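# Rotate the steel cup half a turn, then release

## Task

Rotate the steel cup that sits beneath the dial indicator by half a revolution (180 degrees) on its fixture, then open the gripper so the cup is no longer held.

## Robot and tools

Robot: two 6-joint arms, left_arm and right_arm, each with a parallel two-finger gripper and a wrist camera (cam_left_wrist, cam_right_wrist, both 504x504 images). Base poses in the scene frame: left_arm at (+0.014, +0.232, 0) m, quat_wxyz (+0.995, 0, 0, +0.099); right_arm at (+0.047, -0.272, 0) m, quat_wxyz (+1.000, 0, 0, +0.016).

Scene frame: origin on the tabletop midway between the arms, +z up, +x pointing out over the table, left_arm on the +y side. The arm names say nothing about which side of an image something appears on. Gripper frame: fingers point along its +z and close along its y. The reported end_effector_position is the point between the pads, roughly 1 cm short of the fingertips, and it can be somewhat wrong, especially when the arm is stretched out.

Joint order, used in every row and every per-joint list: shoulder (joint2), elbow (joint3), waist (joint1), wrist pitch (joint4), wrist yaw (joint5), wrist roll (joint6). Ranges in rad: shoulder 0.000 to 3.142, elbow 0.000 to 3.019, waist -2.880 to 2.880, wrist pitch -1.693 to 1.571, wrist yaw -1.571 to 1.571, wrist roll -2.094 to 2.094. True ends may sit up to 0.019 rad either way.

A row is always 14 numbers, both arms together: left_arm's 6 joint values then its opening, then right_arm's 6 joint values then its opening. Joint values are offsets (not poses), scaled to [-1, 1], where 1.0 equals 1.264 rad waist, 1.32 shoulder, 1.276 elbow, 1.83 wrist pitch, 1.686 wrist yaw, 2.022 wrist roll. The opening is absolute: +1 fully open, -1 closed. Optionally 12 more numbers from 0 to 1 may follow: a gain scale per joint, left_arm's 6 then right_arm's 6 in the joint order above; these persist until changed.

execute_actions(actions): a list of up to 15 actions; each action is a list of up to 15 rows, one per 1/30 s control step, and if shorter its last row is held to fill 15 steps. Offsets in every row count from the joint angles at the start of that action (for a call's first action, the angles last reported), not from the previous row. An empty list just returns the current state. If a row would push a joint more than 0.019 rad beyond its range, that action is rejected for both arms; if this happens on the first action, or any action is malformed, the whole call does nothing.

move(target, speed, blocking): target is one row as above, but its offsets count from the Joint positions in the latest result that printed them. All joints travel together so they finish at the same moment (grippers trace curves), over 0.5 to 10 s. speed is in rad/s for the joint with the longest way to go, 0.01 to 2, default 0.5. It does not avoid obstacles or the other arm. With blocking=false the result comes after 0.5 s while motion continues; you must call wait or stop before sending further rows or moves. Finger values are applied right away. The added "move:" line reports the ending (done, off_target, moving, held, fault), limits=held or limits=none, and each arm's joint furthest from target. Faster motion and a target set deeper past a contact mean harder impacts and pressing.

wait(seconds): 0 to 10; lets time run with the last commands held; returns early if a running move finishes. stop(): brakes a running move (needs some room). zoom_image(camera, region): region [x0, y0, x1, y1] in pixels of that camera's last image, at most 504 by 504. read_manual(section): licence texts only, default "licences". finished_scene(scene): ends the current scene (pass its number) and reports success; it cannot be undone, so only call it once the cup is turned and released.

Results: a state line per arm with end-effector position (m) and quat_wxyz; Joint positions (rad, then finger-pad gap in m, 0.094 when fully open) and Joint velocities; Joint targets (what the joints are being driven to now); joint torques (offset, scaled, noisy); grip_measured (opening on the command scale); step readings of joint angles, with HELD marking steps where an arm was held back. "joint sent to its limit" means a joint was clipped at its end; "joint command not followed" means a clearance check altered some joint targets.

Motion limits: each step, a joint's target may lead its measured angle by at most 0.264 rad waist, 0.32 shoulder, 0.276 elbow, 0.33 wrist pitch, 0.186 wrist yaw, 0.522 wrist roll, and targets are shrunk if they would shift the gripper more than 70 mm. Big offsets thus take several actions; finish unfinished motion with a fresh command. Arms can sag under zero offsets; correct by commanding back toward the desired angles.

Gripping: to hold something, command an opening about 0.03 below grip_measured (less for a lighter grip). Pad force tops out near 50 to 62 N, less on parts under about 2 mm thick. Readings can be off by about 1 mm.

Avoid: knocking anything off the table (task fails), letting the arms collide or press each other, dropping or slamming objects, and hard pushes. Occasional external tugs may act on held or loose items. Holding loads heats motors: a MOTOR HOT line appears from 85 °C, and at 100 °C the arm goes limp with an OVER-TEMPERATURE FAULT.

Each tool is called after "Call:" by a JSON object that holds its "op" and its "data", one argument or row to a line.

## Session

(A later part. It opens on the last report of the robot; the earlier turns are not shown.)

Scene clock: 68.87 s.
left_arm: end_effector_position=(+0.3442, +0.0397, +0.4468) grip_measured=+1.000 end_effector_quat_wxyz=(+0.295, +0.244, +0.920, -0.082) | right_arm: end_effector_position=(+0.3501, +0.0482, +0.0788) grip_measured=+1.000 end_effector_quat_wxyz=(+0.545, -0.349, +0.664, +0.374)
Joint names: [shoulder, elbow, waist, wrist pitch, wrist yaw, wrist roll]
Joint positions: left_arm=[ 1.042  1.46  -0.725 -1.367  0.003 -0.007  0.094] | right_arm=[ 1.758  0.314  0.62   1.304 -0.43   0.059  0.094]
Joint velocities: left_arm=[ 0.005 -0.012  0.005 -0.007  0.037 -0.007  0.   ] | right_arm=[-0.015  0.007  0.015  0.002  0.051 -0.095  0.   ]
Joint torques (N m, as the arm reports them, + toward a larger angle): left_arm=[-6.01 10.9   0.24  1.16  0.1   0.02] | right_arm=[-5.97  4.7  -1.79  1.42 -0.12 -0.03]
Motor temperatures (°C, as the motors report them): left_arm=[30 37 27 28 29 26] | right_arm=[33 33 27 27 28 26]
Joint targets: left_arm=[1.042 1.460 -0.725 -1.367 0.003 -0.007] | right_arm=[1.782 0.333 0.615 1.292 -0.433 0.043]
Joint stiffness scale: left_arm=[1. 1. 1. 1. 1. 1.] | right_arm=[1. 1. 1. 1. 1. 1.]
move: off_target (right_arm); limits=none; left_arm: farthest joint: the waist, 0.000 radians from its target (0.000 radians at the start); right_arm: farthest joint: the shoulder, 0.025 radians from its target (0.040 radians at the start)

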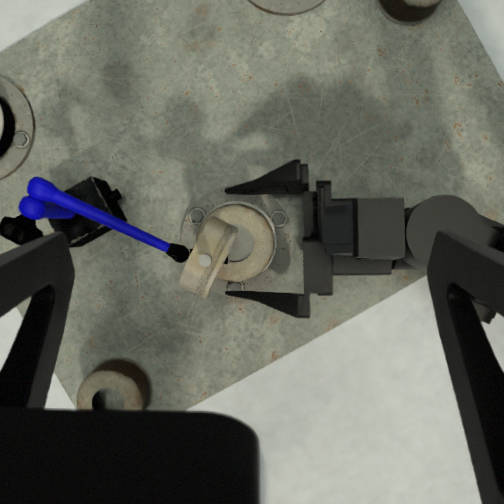

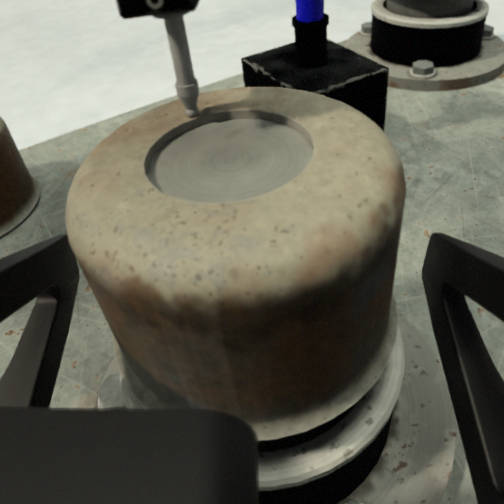

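To V1 (1.802,.392,.499,1.271,−.819,.012).

Call:
{"op": "move", "data": {
  "target": [0, 0, 0, 0, 0, 0, 1, 0.052, 0.0752, -0.1, -0.0246, -0.2307, -0.023, 1],
  "speed": 0.6
}}

Scene clock: 71.30 s.
left_arm: end_effector_position=(+0.3442, +0.0397, +0.4468) grip_measured=+1.000 end_effector_quat_wxyz=(+0.295, +0.244, +0.920, -0.082) | right_arm: end_effector_position=(+0.3510, +0.0505, +0.0798) grip_measured=+1.000 end_effector_quat_wxyz=(+0.497, -0.424, +0.606, +0.453)
Joint names: [shoulder, elbow, waist, wrist pitch, wrist yaw, wrist roll]
Joint positions: left_arm=[ 1.042  1.46  -0.725 -1.367  0.003 -0.007  0.094] | right_arm=[ 1.802  0.391  0.499  1.272 -0.815  0.028  0.094]
Joint velocities: left_arm=[ 0.005 -0.002  0.005 -0.027 -0.007  0.081  0.   ] | right_arm=[-0.005 -0.012  0.005 -0.007 -0.022  0.007  0.   ]
Joint torques (N m, as the arm reports them, + toward a larger angle): left_arm=[-5.95 10.89  0.23  1.15  0.09  0.02] | right_arm=[-6.55  4.95 -1.57  1.2  -0.13 -0.01]
Motor temperatures (°C, as the motors report them): left_arm=[30 37 27 28 29 26] | right_arm=[33 33 27 27 28 26]
Joint targets: left_arm=[1.042 1.460 -0.725 -1.367 0.003 -0.007] | right_arm=[1.827 0.410 0.494 1.259 -0.819 0.012]
Joint stiffness scale: left_arm=[1. 1. 1. 1. 1. 1.] | right_arm=[1. 1. 1. 1. 1. 1.]
move: off_target (right_arm); limits=none; left_arm: farthest joint: the waist, 0.000 radians from its target (0.000 radians at the start); right_arm: farthest joint: the shoulder, 0.025 radians from its target (0.069 radians at the start)

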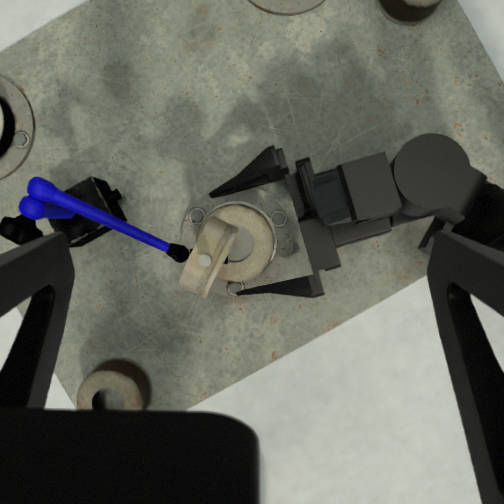

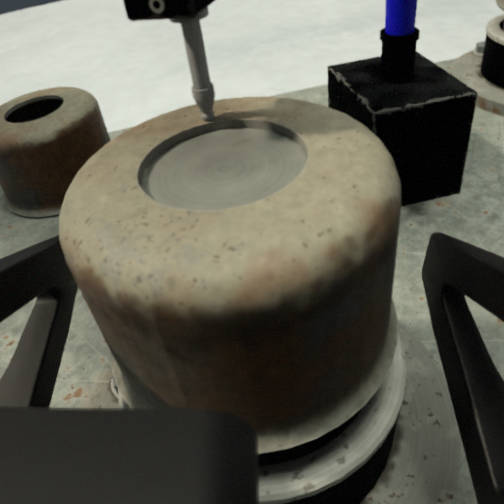

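To V0 (1.860,.490,.427,1.238,−1.149,.015).

Call:
{"op": "move", "data": {
  "target": [0, 0, 0, 0, 0, 0, 1, 0.0629, 0.0925, -0.0609, -0.0257, -0.1981, -0.006, 1],
  "speed": 0.6
}}

Scene clock: 73.43 s.
left_arm: end_effector_position=(+0.3442, +0.0397, +0.4468) grip_measured=+1.000 end_effector_quat_wxyz=(+0.295, +0.244, +0.920, -0.082) | right_arm: end_effector_position=(+0.3494, +0.0515, +0.0807) grip_measured=+1.000 end_effector_quat_wxyz=(+0.439, -0.484, +0.541, +0.529)
Joint names: [shoulder, elbow, waist, wrist pitch, wrist yaw, wrist roll]
Joint positions: left_arm=[ 1.042  1.46  -0.725 -1.367  0.003 -0.007  0.094] | right_arm=[ 1.859  0.49   0.428  1.237 -1.146  0.027  0.094]
Joint velocities: left_arm=[ 0.005 -0.012 -0.015 -0.017  0.007  0.007  0.   ] | right_arm=[-0.005  0.002 -0.015 -0.002  0.037  0.007  0.   ]
Joint torques (N m, as the arm reports them, + toward a larger angle): left_arm=[-6.01 10.89  0.22  1.16  0.1   0.02] | right_arm=[-7.47  5.24 -2.09  1.   -0.15  0.01]
Motor temperatures (°C, as the motors report them): left_arm=[30 37 27 28 29 26] | right_arm=[33 33 27 27 28 26]
Joint targets: left_arm=[1.042 1.460 -0.725 -1.367 0.003 -0.007] | right_arm=[1.885 0.509 0.422 1.225 -1.149 0.016]
Joint stiffness scale: left_arm=[1. 1. 1. 1. 1. 1.] | right_arm=[1. 1. 1. 1. 1. 1.]
move: off_target (right_arm); limits=none; left_arm: farthest joint: the waist, 0.000 radians from its target (0.000 radians at the start); right_arm: farthest joint: the shoulder, 0.026 radians from its target (0.083 radians at the start)

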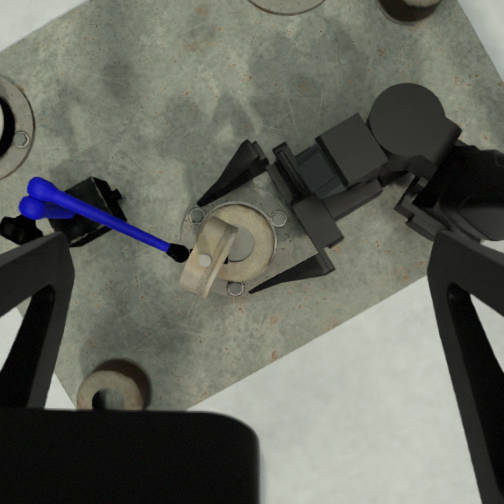

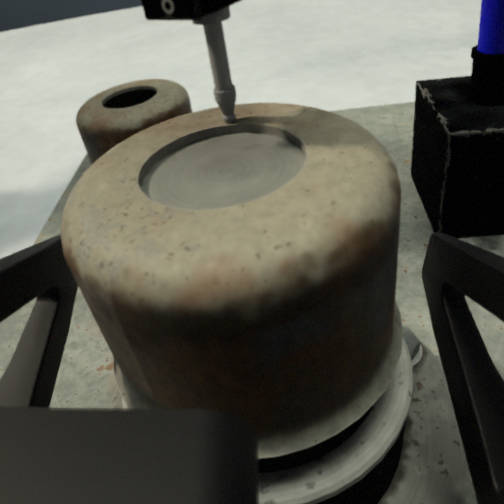

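Call:
{"op": "execute_actions", "data": {
  "actions": [
    [[0,0,0,0,0,0,1,0.0,0.013,0,-0.006,0,-0.005,0.3]],
    [[0,0,0,0,0,0,1,0.0,0.013,0,-0.006,0,-0.005,0.3]]
  ]
}}

Scene clock: 75.40 s.
left_arm: end_effector_position=(+0.3442, +0.0397, +0.4468) grip_measured=+1.000 end_effector_quat_wxyz=(+0.295, +0.244, +0.920, -0.082) | right_arm: end_effector_position=(+0.3492, +0.0515, +0.0808) grip_measured=+0.537 end_effector_quat_wxyz=(+0.440, -0.486, +0.539, +0.529)
Joint names: [shoulder, elbow, waist, wrist pitch, wrist yaw, wrist roll]
Joint positions: left_arm=[ 1.042  1.46  -0.725 -1.367  0.003 -0.007  0.094] | right_arm=[ 1.859  0.49   0.428  1.237 -1.148  0.023  0.072]
Joint velocities: left_arm=[ 0.005 -0.002 -0.005  0.017 -0.007 -0.051  0.   ] | right_arm=[ 0.005 -0.017  0.005  0.032 -0.095  0.007  0.   ]
Joint torques (N m, as the arm reports them, + toward a larger angle): left_arm=[-5.98 10.89  0.2   1.15  0.1   0.02] | right_arm=[-9.5   4.83 -1.02  0.98 -0.06  0.04]
Motor temperatures (°C, as the motors report them): left_arm=[30 37 27 28 29 26] | right_arm=[33 34 27 27 28 26]
Joint targets: left_arm=[1.042 1.460 -0.725 -1.367 0.003 -0.007] | right_arm=[1.859 0.506 0.428 1.226 -1.148 0.014]
Joint stiffness scale: left_arm=[1. 1. 1. 1. 1. 1.] | right_arm=[1. 1. 1. 1. 1. 1.]
Step readings (joint positions; steps 1 to 15: 1st action; 16 to 30: 2nd action):
0: left_arm=[1.042 1.460 -0.725 -1.367 0.003 -0.007] | right_arm=[1.859 0.490 0.428 1.237 -1.146 0.027]
1: left_arm=[1.042 1.460 -0.725 -1.367 0.003 -0.007] | right_arm=[1.859 0.490 0.428 1.237 -1.146 0.027]
2: left_arm=[1.042 1.460 -0.725 -1.367 0.003 -0.007] | right_arm=[1.859 0.490 0.428 1.237 -1.146 0.027]
4: left_arm=[1.042 1.460 -0.725 -1.367 0.003 -0.007] | right_arm=[1.859 0.490 0.428 1.237 -1.148 0.025]
8: left_arm=[1.042 1.460 -0.725 -1.367 0.003 -0.007] | right_arm=[1.859 0.490 0.428 1.237 -1.148 0.024]
15: left_arm=[1.042 1.460 -0.725 -1.367 0.003 -0.007] | right_arm=[1.859 0.490 0.428 1.237 -1.148 0.024]
16: left_arm=[1.042 1.460 -0.725 -1.367 0.003 -0.007] | right_arm=[1.859 0.490 0.428 1.237 -1.148 0.024]
17: left_arm=[1.042 1.460 -0.725 -1.367 0.003 -0.007] | right_arm=[1.859 0.490 0.428 1.237 -1.148 0.024]
19: left_arm=[1.042 1.460 -0.725 -1.367 0.003 -0.007] | right_arm=[1.859 0.490 0.428 1.237 -1.148 0.023]
23: left_arm=[1.042 1.460 -0.725 -1.367 0.003 -0.007] | right_arm=[1.859 0.490 0.428 1.237 -1.148 0.023]
30: Joint positions above

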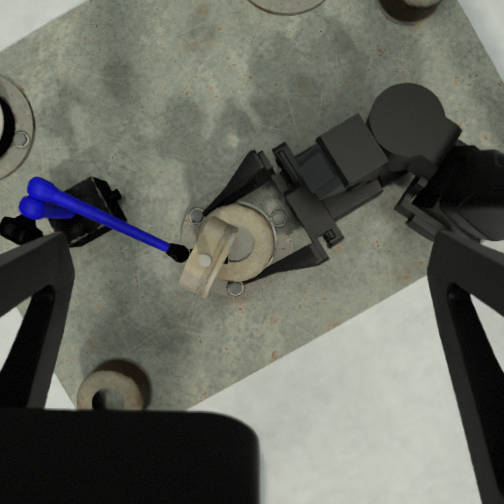

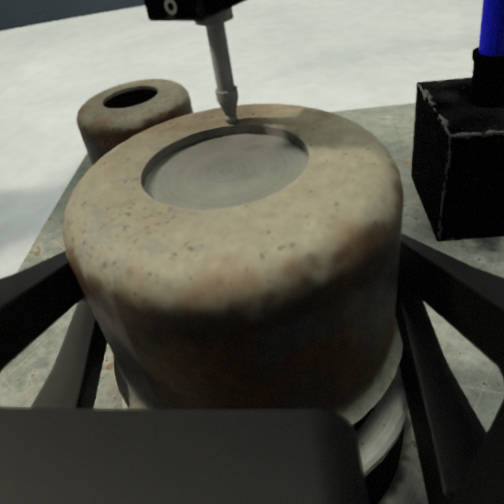

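Repeat sweep: step 1.

Call:
{"op": "move", "data": {
  "target": [0, 0, 0, 0, 0, 0, 1, -0.044, -0.0823, 0.0585, 0.0208, 0.2034, -0.008, 0.45],
  "speed": 0.45
}}

Scene clock: 77.73 s.
left_arm: end_effector_position=(+0.3442, +0.0397, +0.4468) grip_measured=+1.000 end_effector_quat_wxyz=(+0.295, +0.244, +0.920, -0.082) | right_arm: end_effector_position=(+0.3509, +0.0510, +0.0805) grip_measured=+0.537 end_effector_quat_wxyz=(+0.498, -0.427, +0.603, +0.453)
Joint names: [shoulder, elbow, waist, wrist pitch, wrist yaw, wrist roll]
Joint positions: left_arm=[ 1.042  1.46  -0.725 -1.367  0.003 -0.007  0.094] | right_arm=[ 1.801  0.392  0.499  1.272 -0.819  0.022  0.072]
Joint velocities: left_arm=[-0.024 -0.007 -0.005 -0.002  0.007 -0.022  0.   ] | right_arm=[-0.005 -0.002  0.005 -0.002 -0.022 -0.081  0.001]
Joint torques (N m, as the arm reports them, + toward a larger angle): left_arm=[-5.96 10.9   0.2   1.16  0.1   0.01] | right_arm=[-8.44  2.4  -1.08  1.85  0.44 -0.01]
Motor temperatures (°C, as the motors report them): left_arm=[30 37 27 28 29 26] | right_arm=[33 34 27 27 28 26]
Joint targets: left_arm=[1.042 1.460 -0.725 -1.367 0.003 -0.007] | right_arm=[1.801 0.385 0.502 1.275 -0.804 0.007]
Joint stiffness scale: left_arm=[1. 1. 1. 1. 1. 1.] | right_arm=[1. 1. 1. 1. 1. 1.]
move: done; limits=none; left_arm: farthest joint: the waist, 0.000 radians from its target (0.000 radians at the start); right_arm: farthest joint: the wrist roll, 0.015 radians from its target (0.016 radians at the start)

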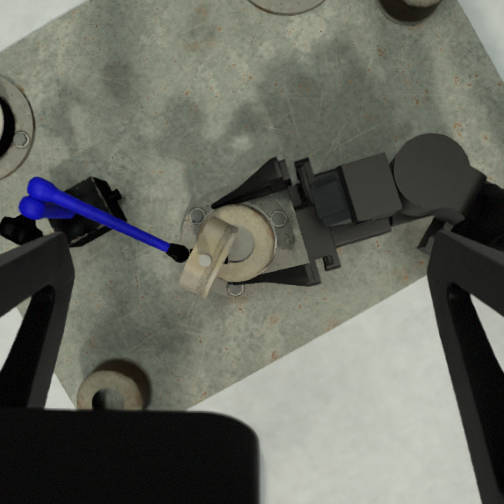

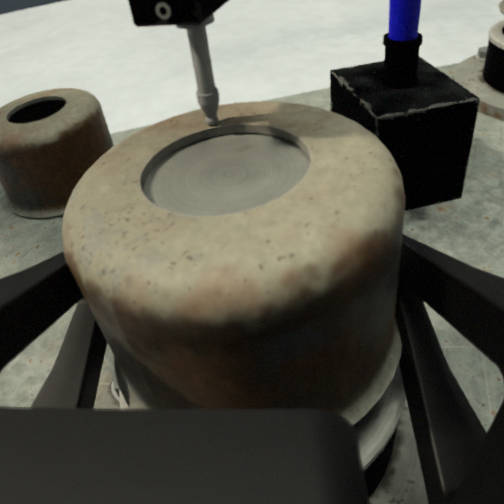

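Call:
{"op": "move", "data": {
  "target": [0, 0, 0, 0, 0, 0, 1, -0.0371, -0.0603, 0.1006, 0.0213, 0.2371, 0.008, 0.45],
  "speed": 0.45
}}

Scene clock: 81.90 s.
left_arm: end_effector_position=(+0.3442, +0.0397, +0.4468) grip_measured=+1.000 end_effector_quat_wxyz=(+0.295, +0.244, +0.920, -0.082) | right_arm: end_effector_position=(+0.3522, +0.0509, +0.0807) grip_measured=+0.537 end_effector_quat_wxyz=(+0.547, -0.350, +0.661, +0.375)
Joint names: [shoulder, elbow, waist, wrist pitch, wrist yaw, wrist roll]
Joint positions: left_arm=[ 1.042  1.46  -0.725 -1.367  0.003 -0.007  0.094] | right_arm=[ 1.759  0.323  0.621  1.303 -0.432  0.058  0.072]
Joint velocities: left_arm=[-0.005 -0.007 -0.015  0.007 -0.022 -0.051  0.   ] | right_arm=[-0.015 -0.002 -0.005 -0.012  0.022 -0.051 -0.001]
Joint torques (N m, as the arm reports them, + toward a larger angle): left_arm=[-5.99 10.9   0.21  1.15  0.1   0.02] | right_arm=[-8.43  2.34 -0.74  2.2   0.42 -0.07]
Motor temperatures (°C, as the motors report them): left_arm=[30 37 27 28 29 26] | right_arm=[33 33 27 27 28 26]
Joint targets: left_arm=[1.042 1.460 -0.725 -1.367 0.003 -0.007] | right_arm=[1.752 0.315 0.627 1.311 -0.419 0.038]
Joint stiffness scale: left_arm=[1. 1. 1. 1. 1. 1.] | right_arm=[1. 1. 1. 1. 1. 1.]
move: done; limits=none; left_arm: farthest joint: the waist, 0.000 radians from its target (0.000 radians at the start); right_arm: farthest joint: the wrist roll, 0.020 radians from its target (0.016 radians at the start)

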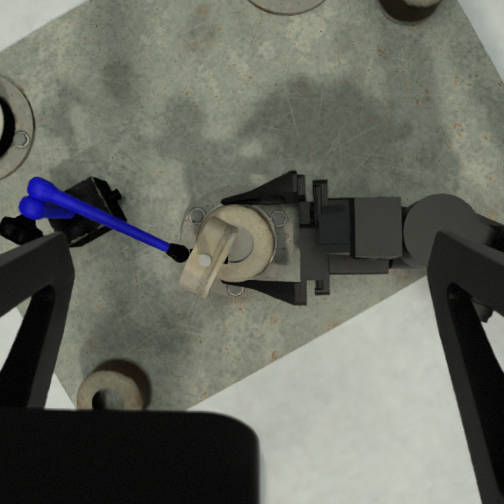

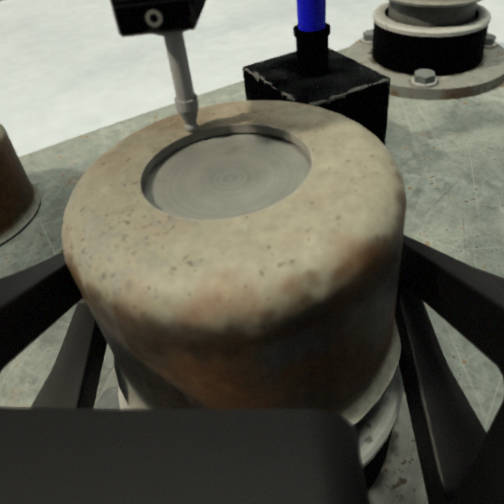

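Call:
{"op": "move", "data": {
  "target": [0, 0, 0, 0, 0, 0, 1, -0.022, -0.0259, 0.1286, 0.012, 0.2562, 0.015, 0.45],
  "speed": 0.45
}}

Scene clock: 84.47 s.
left_arm: end_effector_position=(+0.3442, +0.0397, +0.4468) grip_measured=+1.000 end_effector_quat_wxyz=(+0.295, +0.244, +0.920, -0.082) | right_arm: end_effector_position=(+0.3536, +0.0502, +0.0809) grip_measured=+0.536 end_effector_quat_wxyz=(+0.589, -0.260, +0.705, +0.296)
Joint names: [shoulder, elbow, waist, wrist pitch, wrist yaw, wrist roll]
Joint positions: left_arm=[ 1.042  1.46  -0.725 -1.367  0.003 -0.007  0.094] | right_arm=[ 1.742  0.297  0.776  1.314 -0.01   0.111  0.072]
Joint velocities: left_arm=[-0.005  0.012 -0.005 -0.002  0.022 -0.066  0.   ] | right_arm=[-0.005 -0.002 -0.015 -0.007 -0.081  0.007  0.   ]
Joint torques (N m, as the arm reports them, + toward a larger angle): left_arm=[-5.96 10.89  0.24  1.15  0.1   0.02] | right_arm=[-8.44  2.28 -0.93  2.41  0.38 -0.09]
Motor temperatures (°C, as the motors report them): left_arm=[30 37 27 28 29 26] | right_arm=[33 33 27 27 28 26]
Joint targets: left_arm=[1.042 1.460 -0.725 -1.367 0.003 -0.007] | right_arm=[1.730 0.290 0.783 1.325 -0.000 0.088]
Joint stiffness scale: left_arm=[1. 1. 1. 1. 1. 1.] | right_arm=[1. 1. 1. 1. 1. 1.]
move: off_target (right_arm); limits=none; left_arm: farthest joint: the waist, 0.000 radians from its target (0.000 radians at the start); right_arm: farthest joint: the wrist roll, 0.023 radians from its target (0.030 radians at the start)

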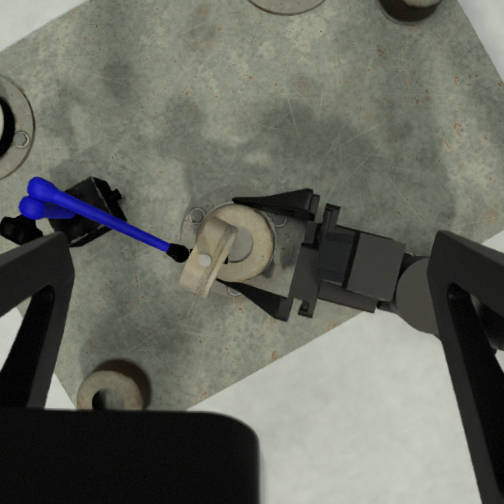

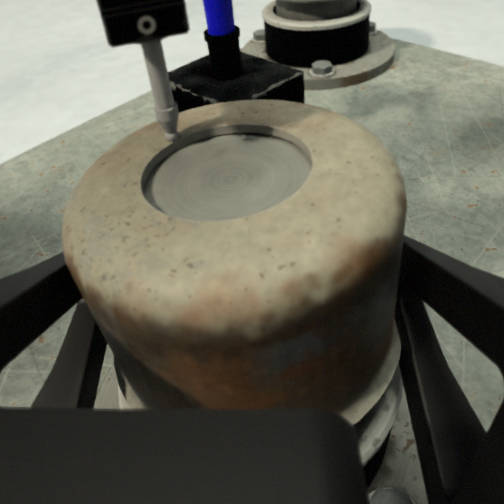

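Call:
{"op": "move", "data": {
  "target": [0, 0, 0, 0, 0, 0, 1, 0.0136, 0.022, 0.1305, -0.0033, 0.2546, 0.012, 0.45],
  "speed": 0.45
}}

Scene clock: 86.83 s.
left_arm: end_effector_position=(+0.3442, +0.0397, +0.4468) grip_measured=+1.000 end_effector_quat_wxyz=(+0.295, +0.244, +0.920, -0.082) | right_arm: end_effector_position=(+0.3542, +0.0491, +0.0831) grip_measured=+0.526 end_effector_quat_wxyz=(+0.629, -0.167, +0.728, +0.215)
Joint names: [shoulder, elbow, waist, wrist pitch, wrist yaw, wrist roll]
Joint positions: left_arm=[ 1.042  1.46  -0.725 -1.367  0.003 -0.007  0.094] | right_arm=[1.751 0.318 0.931 1.305 0.405 0.154 0.072]
Joint velocities: left_arm=[-0.005  0.012 -0.015  0.012  0.051 -0.007  0.   ] | right_arm=[-0.015  0.007 -0.015  0.007 -0.037 -0.022 -0.001]
Joint torques (N m, as the arm reports them, + toward a larger angle): left_arm=[-6.   10.89  0.19  1.14  0.09  0.02] | right_arm=[-7.11  3.62 -0.45  2.05  0.51 -0.06]
Motor temperatures (°C, as the motors report them): left_arm=[30 37 27 28 29 26] | right_arm=[33 33 27 27 28 26]
Joint targets: left_arm=[1.042 1.460 -0.725 -1.367 0.003 -0.007] | right_arm=[1.760 0.325 0.941 1.308 0.419 0.135]
Joint stiffness scale: left_arm=[1. 1. 1. 1. 1. 1.] | right_arm=[1. 1. 1. 1. 1. 1.]
move: done; limits=none; left_arm: farthest joint: the waist, 0.000 radians from its target (0.000 radians at the start); right_arm: farthest joint: the wrist roll, 0.019 radians from its target (0.024 radians at the start)

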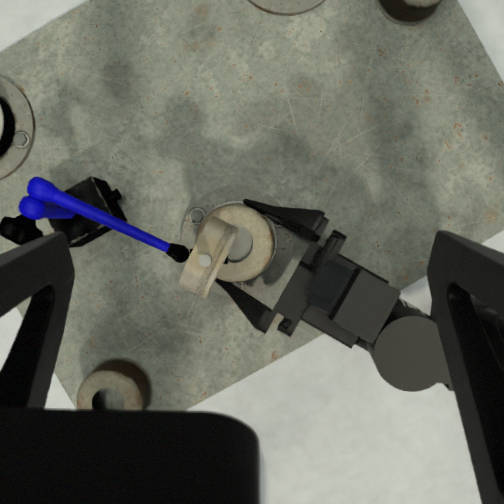

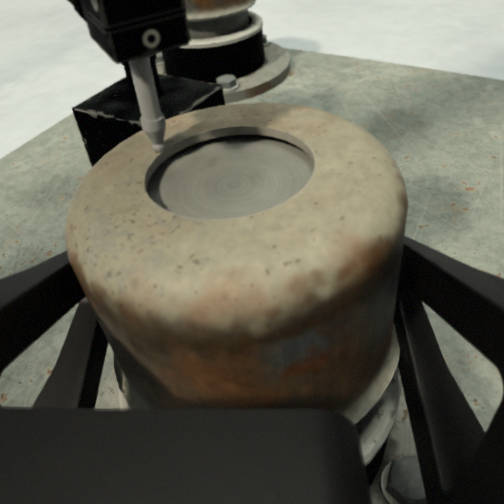

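Call:
{"op": "move", "data": {
  "target": [0, 0, 0, 0, 0, 0, 1, 0.0432, 0.0627, 0.106, -0.0148, 0.2373, 0.008, 0.45],
  "speed": 0.45
}}

Scene clock: 89.07 s.
left_arm: end_effector_position=(+0.3442, +0.0397, +0.4468) grip_measured=+1.000 end_effector_quat_wxyz=(+0.295, +0.244, +0.920, -0.082) | right_arm: end_effector_position=(+0.3551, +0.0482, +0.0844) grip_measured=+0.525 end_effector_quat_wxyz=(+0.663, -0.070, +0.733, +0.130)
Joint names: [shoulder, elbow, waist, wrist pitch, wrist yaw, wrist roll]
Joint positions: left_arm=[ 1.042  1.46  -0.725 -1.367  0.003 -0.007  0.094] | right_arm=[1.792 0.386 1.053 1.284 0.791 0.186 0.072]
Joint velocities: left_arm=[-0.015  0.002 -0.024  0.007 -0.007 -0.022  0.   ] | right_arm=[-0.015  0.007  0.005  0.002  0.007 -0.022  0.001]
Joint torques (N m, as the arm reports them, + toward a larger angle): left_arm=[-5.94 10.89  0.21  1.15  0.1   0.02] | right_arm=[-7.17  4.31 -0.36  1.51  0.56  0.  ]
Motor temperatures (°C, as the motors report them): left_arm=[30 37 27 28 29 26] | right_arm=[33 33 27 27 28 26]
Joint targets: left_arm=[1.042 1.460 -0.725 -1.367 0.003 -0.007] | right_arm=[1.807 0.398 1.065 1.278 0.805 0.170]
Joint stiffness scale: left_arm=[1. 1. 1. 1. 1. 1.] | right_arm=[1. 1. 1. 1. 1. 1.]
move: done; limits=none; left_arm: farthest joint: the waist, 0.000 radians from its target (0.000 radians at the start); right_arm: farthest joint: the shoulder, 0.016 radians from its target (0.057 radians at the start)

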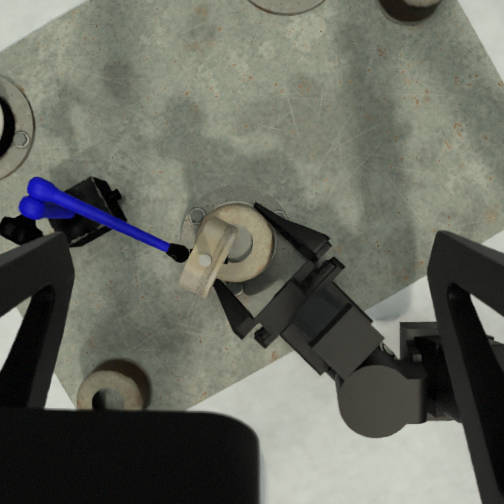

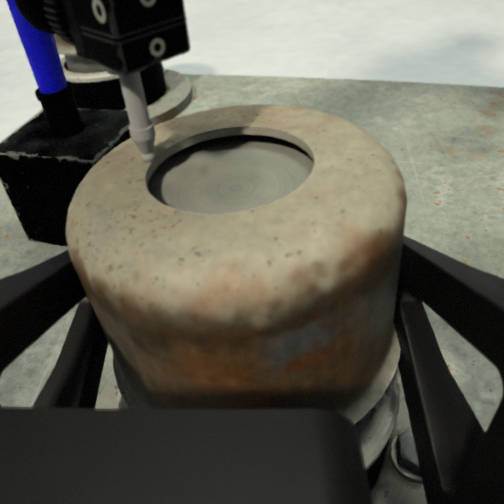

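Call:
{"op": "move", "data": {
  "target": [0, 0, 0, 0, 0, 0, 1, 0.056, 0.0909, 0.0702, -0.0284, 0.2091, 0.003, 0.45],
  "speed": 0.45
}}

Scene clock: 91.63 s.
left_arm: end_effector_position=(+0.3442, +0.0397, +0.4468) grip_measured=+1.000 end_effector_quat_wxyz=(+0.295, +0.244, +0.920, -0.082) | right_arm: end_effector_position=(+0.3556, +0.0471, +0.0853) grip_measured=+0.523 end_effector_quat_wxyz=(+0.688, +0.025, +0.724, +0.043)
Joint names: [shoulder, elbow, waist, wrist pitch, wrist yaw, wrist roll]
Joint positions: left_arm=[ 1.042  1.46  -0.725 -1.367  0.003 -0.007  0.094] | right_arm=[1.846 0.485 1.13  1.243 1.131 0.203 0.072]
Joint velocities: left_arm=[-0.005 -0.012 -0.015  0.007 -0.051  0.007  0.   ] | right_arm=[-0.015  0.002 -0.005 -0.007 -0.051  0.037  0.   ]
Joint torques (N m, as the arm reports them, + toward a larger angle): left_arm=[-6.02 10.9   0.22  1.15  0.09  0.02] | right_arm=[-7.86  4.97 -0.45  1.09  0.54  0.02]
Motor temperatures (°C, as the motors report them): left_arm=[30 37 27 28 29 26] | right_arm=[33 33 27 27 28 26]
Joint targets: left_arm=[1.042 1.460 -0.725 -1.367 0.003 -0.007] | right_arm=[1.866 0.502 1.142 1.232 1.144 0.192]
Joint stiffness scale: left_arm=[1. 1. 1. 1. 1. 1.] | right_arm=[1. 1. 1. 1. 1. 1.]
move: done; limits=none; left_arm: farthest joint: the waist, 0.000 radians from its target (0.000 radians at the start); right_arm: farthest joint: the shoulder, 0.020 radians from its target (0.074 radians at the start)

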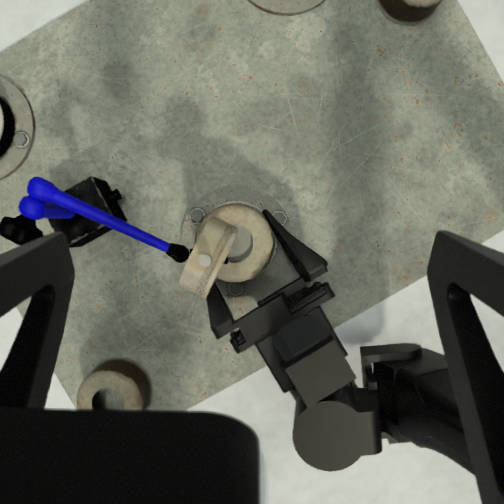

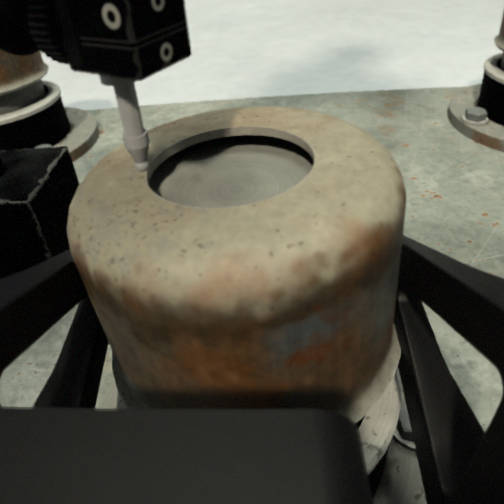

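Total ≈181°. Release and finish.

Call:
{"op": "execute_actions", "data": {
  "actions": [
    [[0,0,0,0,0,0,1,0.008,0,0,0,0,0,1]]
  ]
}}

Call:
{"op": "finished_scene", "data": {
  "scene": 2
}}

Scene clock: 93.30 s.
left_arm: end_effector_position=(+0.3442, +0.0397, +0.4468) grip_measured=+1.000 end_effector_quat_wxyz=(+0.295, +0.244, +0.920, -0.082) | right_arm: end_effector_position=(+0.3556, +0.0470, +0.0853) grip_measured=+1.000 end_effector_quat_wxyz=(+0.688, +0.025, +0.724, +0.043)
Joint names: [shoulder, elbow, waist, wrist pitch, wrist yaw, wrist roll]
Joint positions: left_arm=[ 1.042  1.46  -0.725 -1.367  0.003 -0.007  0.094] | right_arm=[1.846 0.485 1.13  1.243 1.131 0.204 0.094]
Joint velocities: left_arm=[-0.005  0.007 -0.005  0.002 -0.066 -0.022  0.   ] | right_arm=[-0.005  0.012 -0.015 -0.012 -0.081 -0.037  0.   ]
Joint torques (N m, as the arm reports them, + toward a larger angle): left_arm=[-5.97 10.9   0.19  1.15  0.1   0.02] | right_arm=[-8.81  3.4  -1.37  1.54  0.1   0.15]
Motor temperatures (°C, as the motors report them): left_arm=[30 37 27 28 29 26] | right_arm=[33 33 27 27 28 26]
Joint targets: left_arm=[1.042 1.460 -0.725 -1.367 0.003 -0.007] | right_arm=[1.857 0.485 1.130 1.243 1.131 0.203]
Joint stiffness scale: left_arm=[1. 1. 1. 1. 1. 1.] | right_arm=[1. 1. 1. 1. 1. 1.]
Step readings (joint positions):
0: left_arm=[1.042 1.460 -0.725 -1.367 0.003 -0.007] | right_arm=[1.846 0.485 1.130 1.243 1.131 0.203]
1: left_arm=[1.042 1.460 -0.725 -1.367 0.003 -0.007] | right_arm=[1.846 0.485 1.130 1.243 1.131 0.204]
2: left_arm=[1.042 1.460 -0.725 -1.367 0.003 -0.007] | right_arm=[1.846 0.485 1.130 1.243 1.131 0.204]
4: left_arm=[1.042 1.460 -0.725 -1.367 0.003 -0.007] | right_arm=[1.846 0.485 1.130 1.243 1.131 0.204]
8: left_arm=[1.042 1.460 -0.725 -1.367 0.003 -0.007] | right_arm=[1.846 0.485 1.130 1.243 1.131 0.204]
15: Joint positions above

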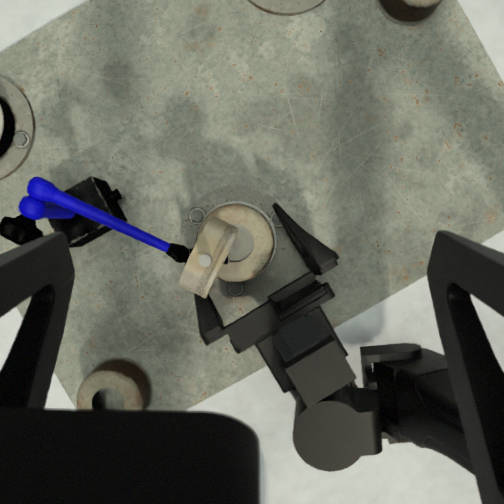

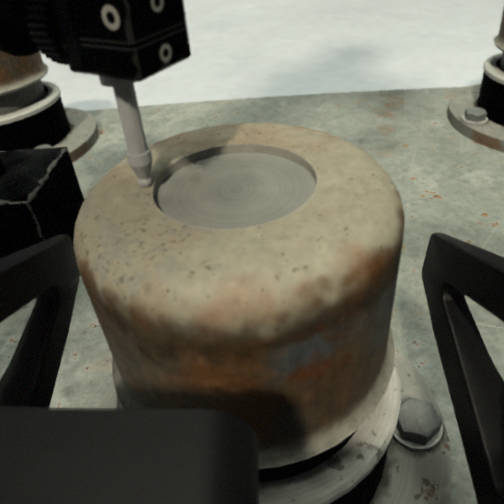

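The scene is finished: the task was done.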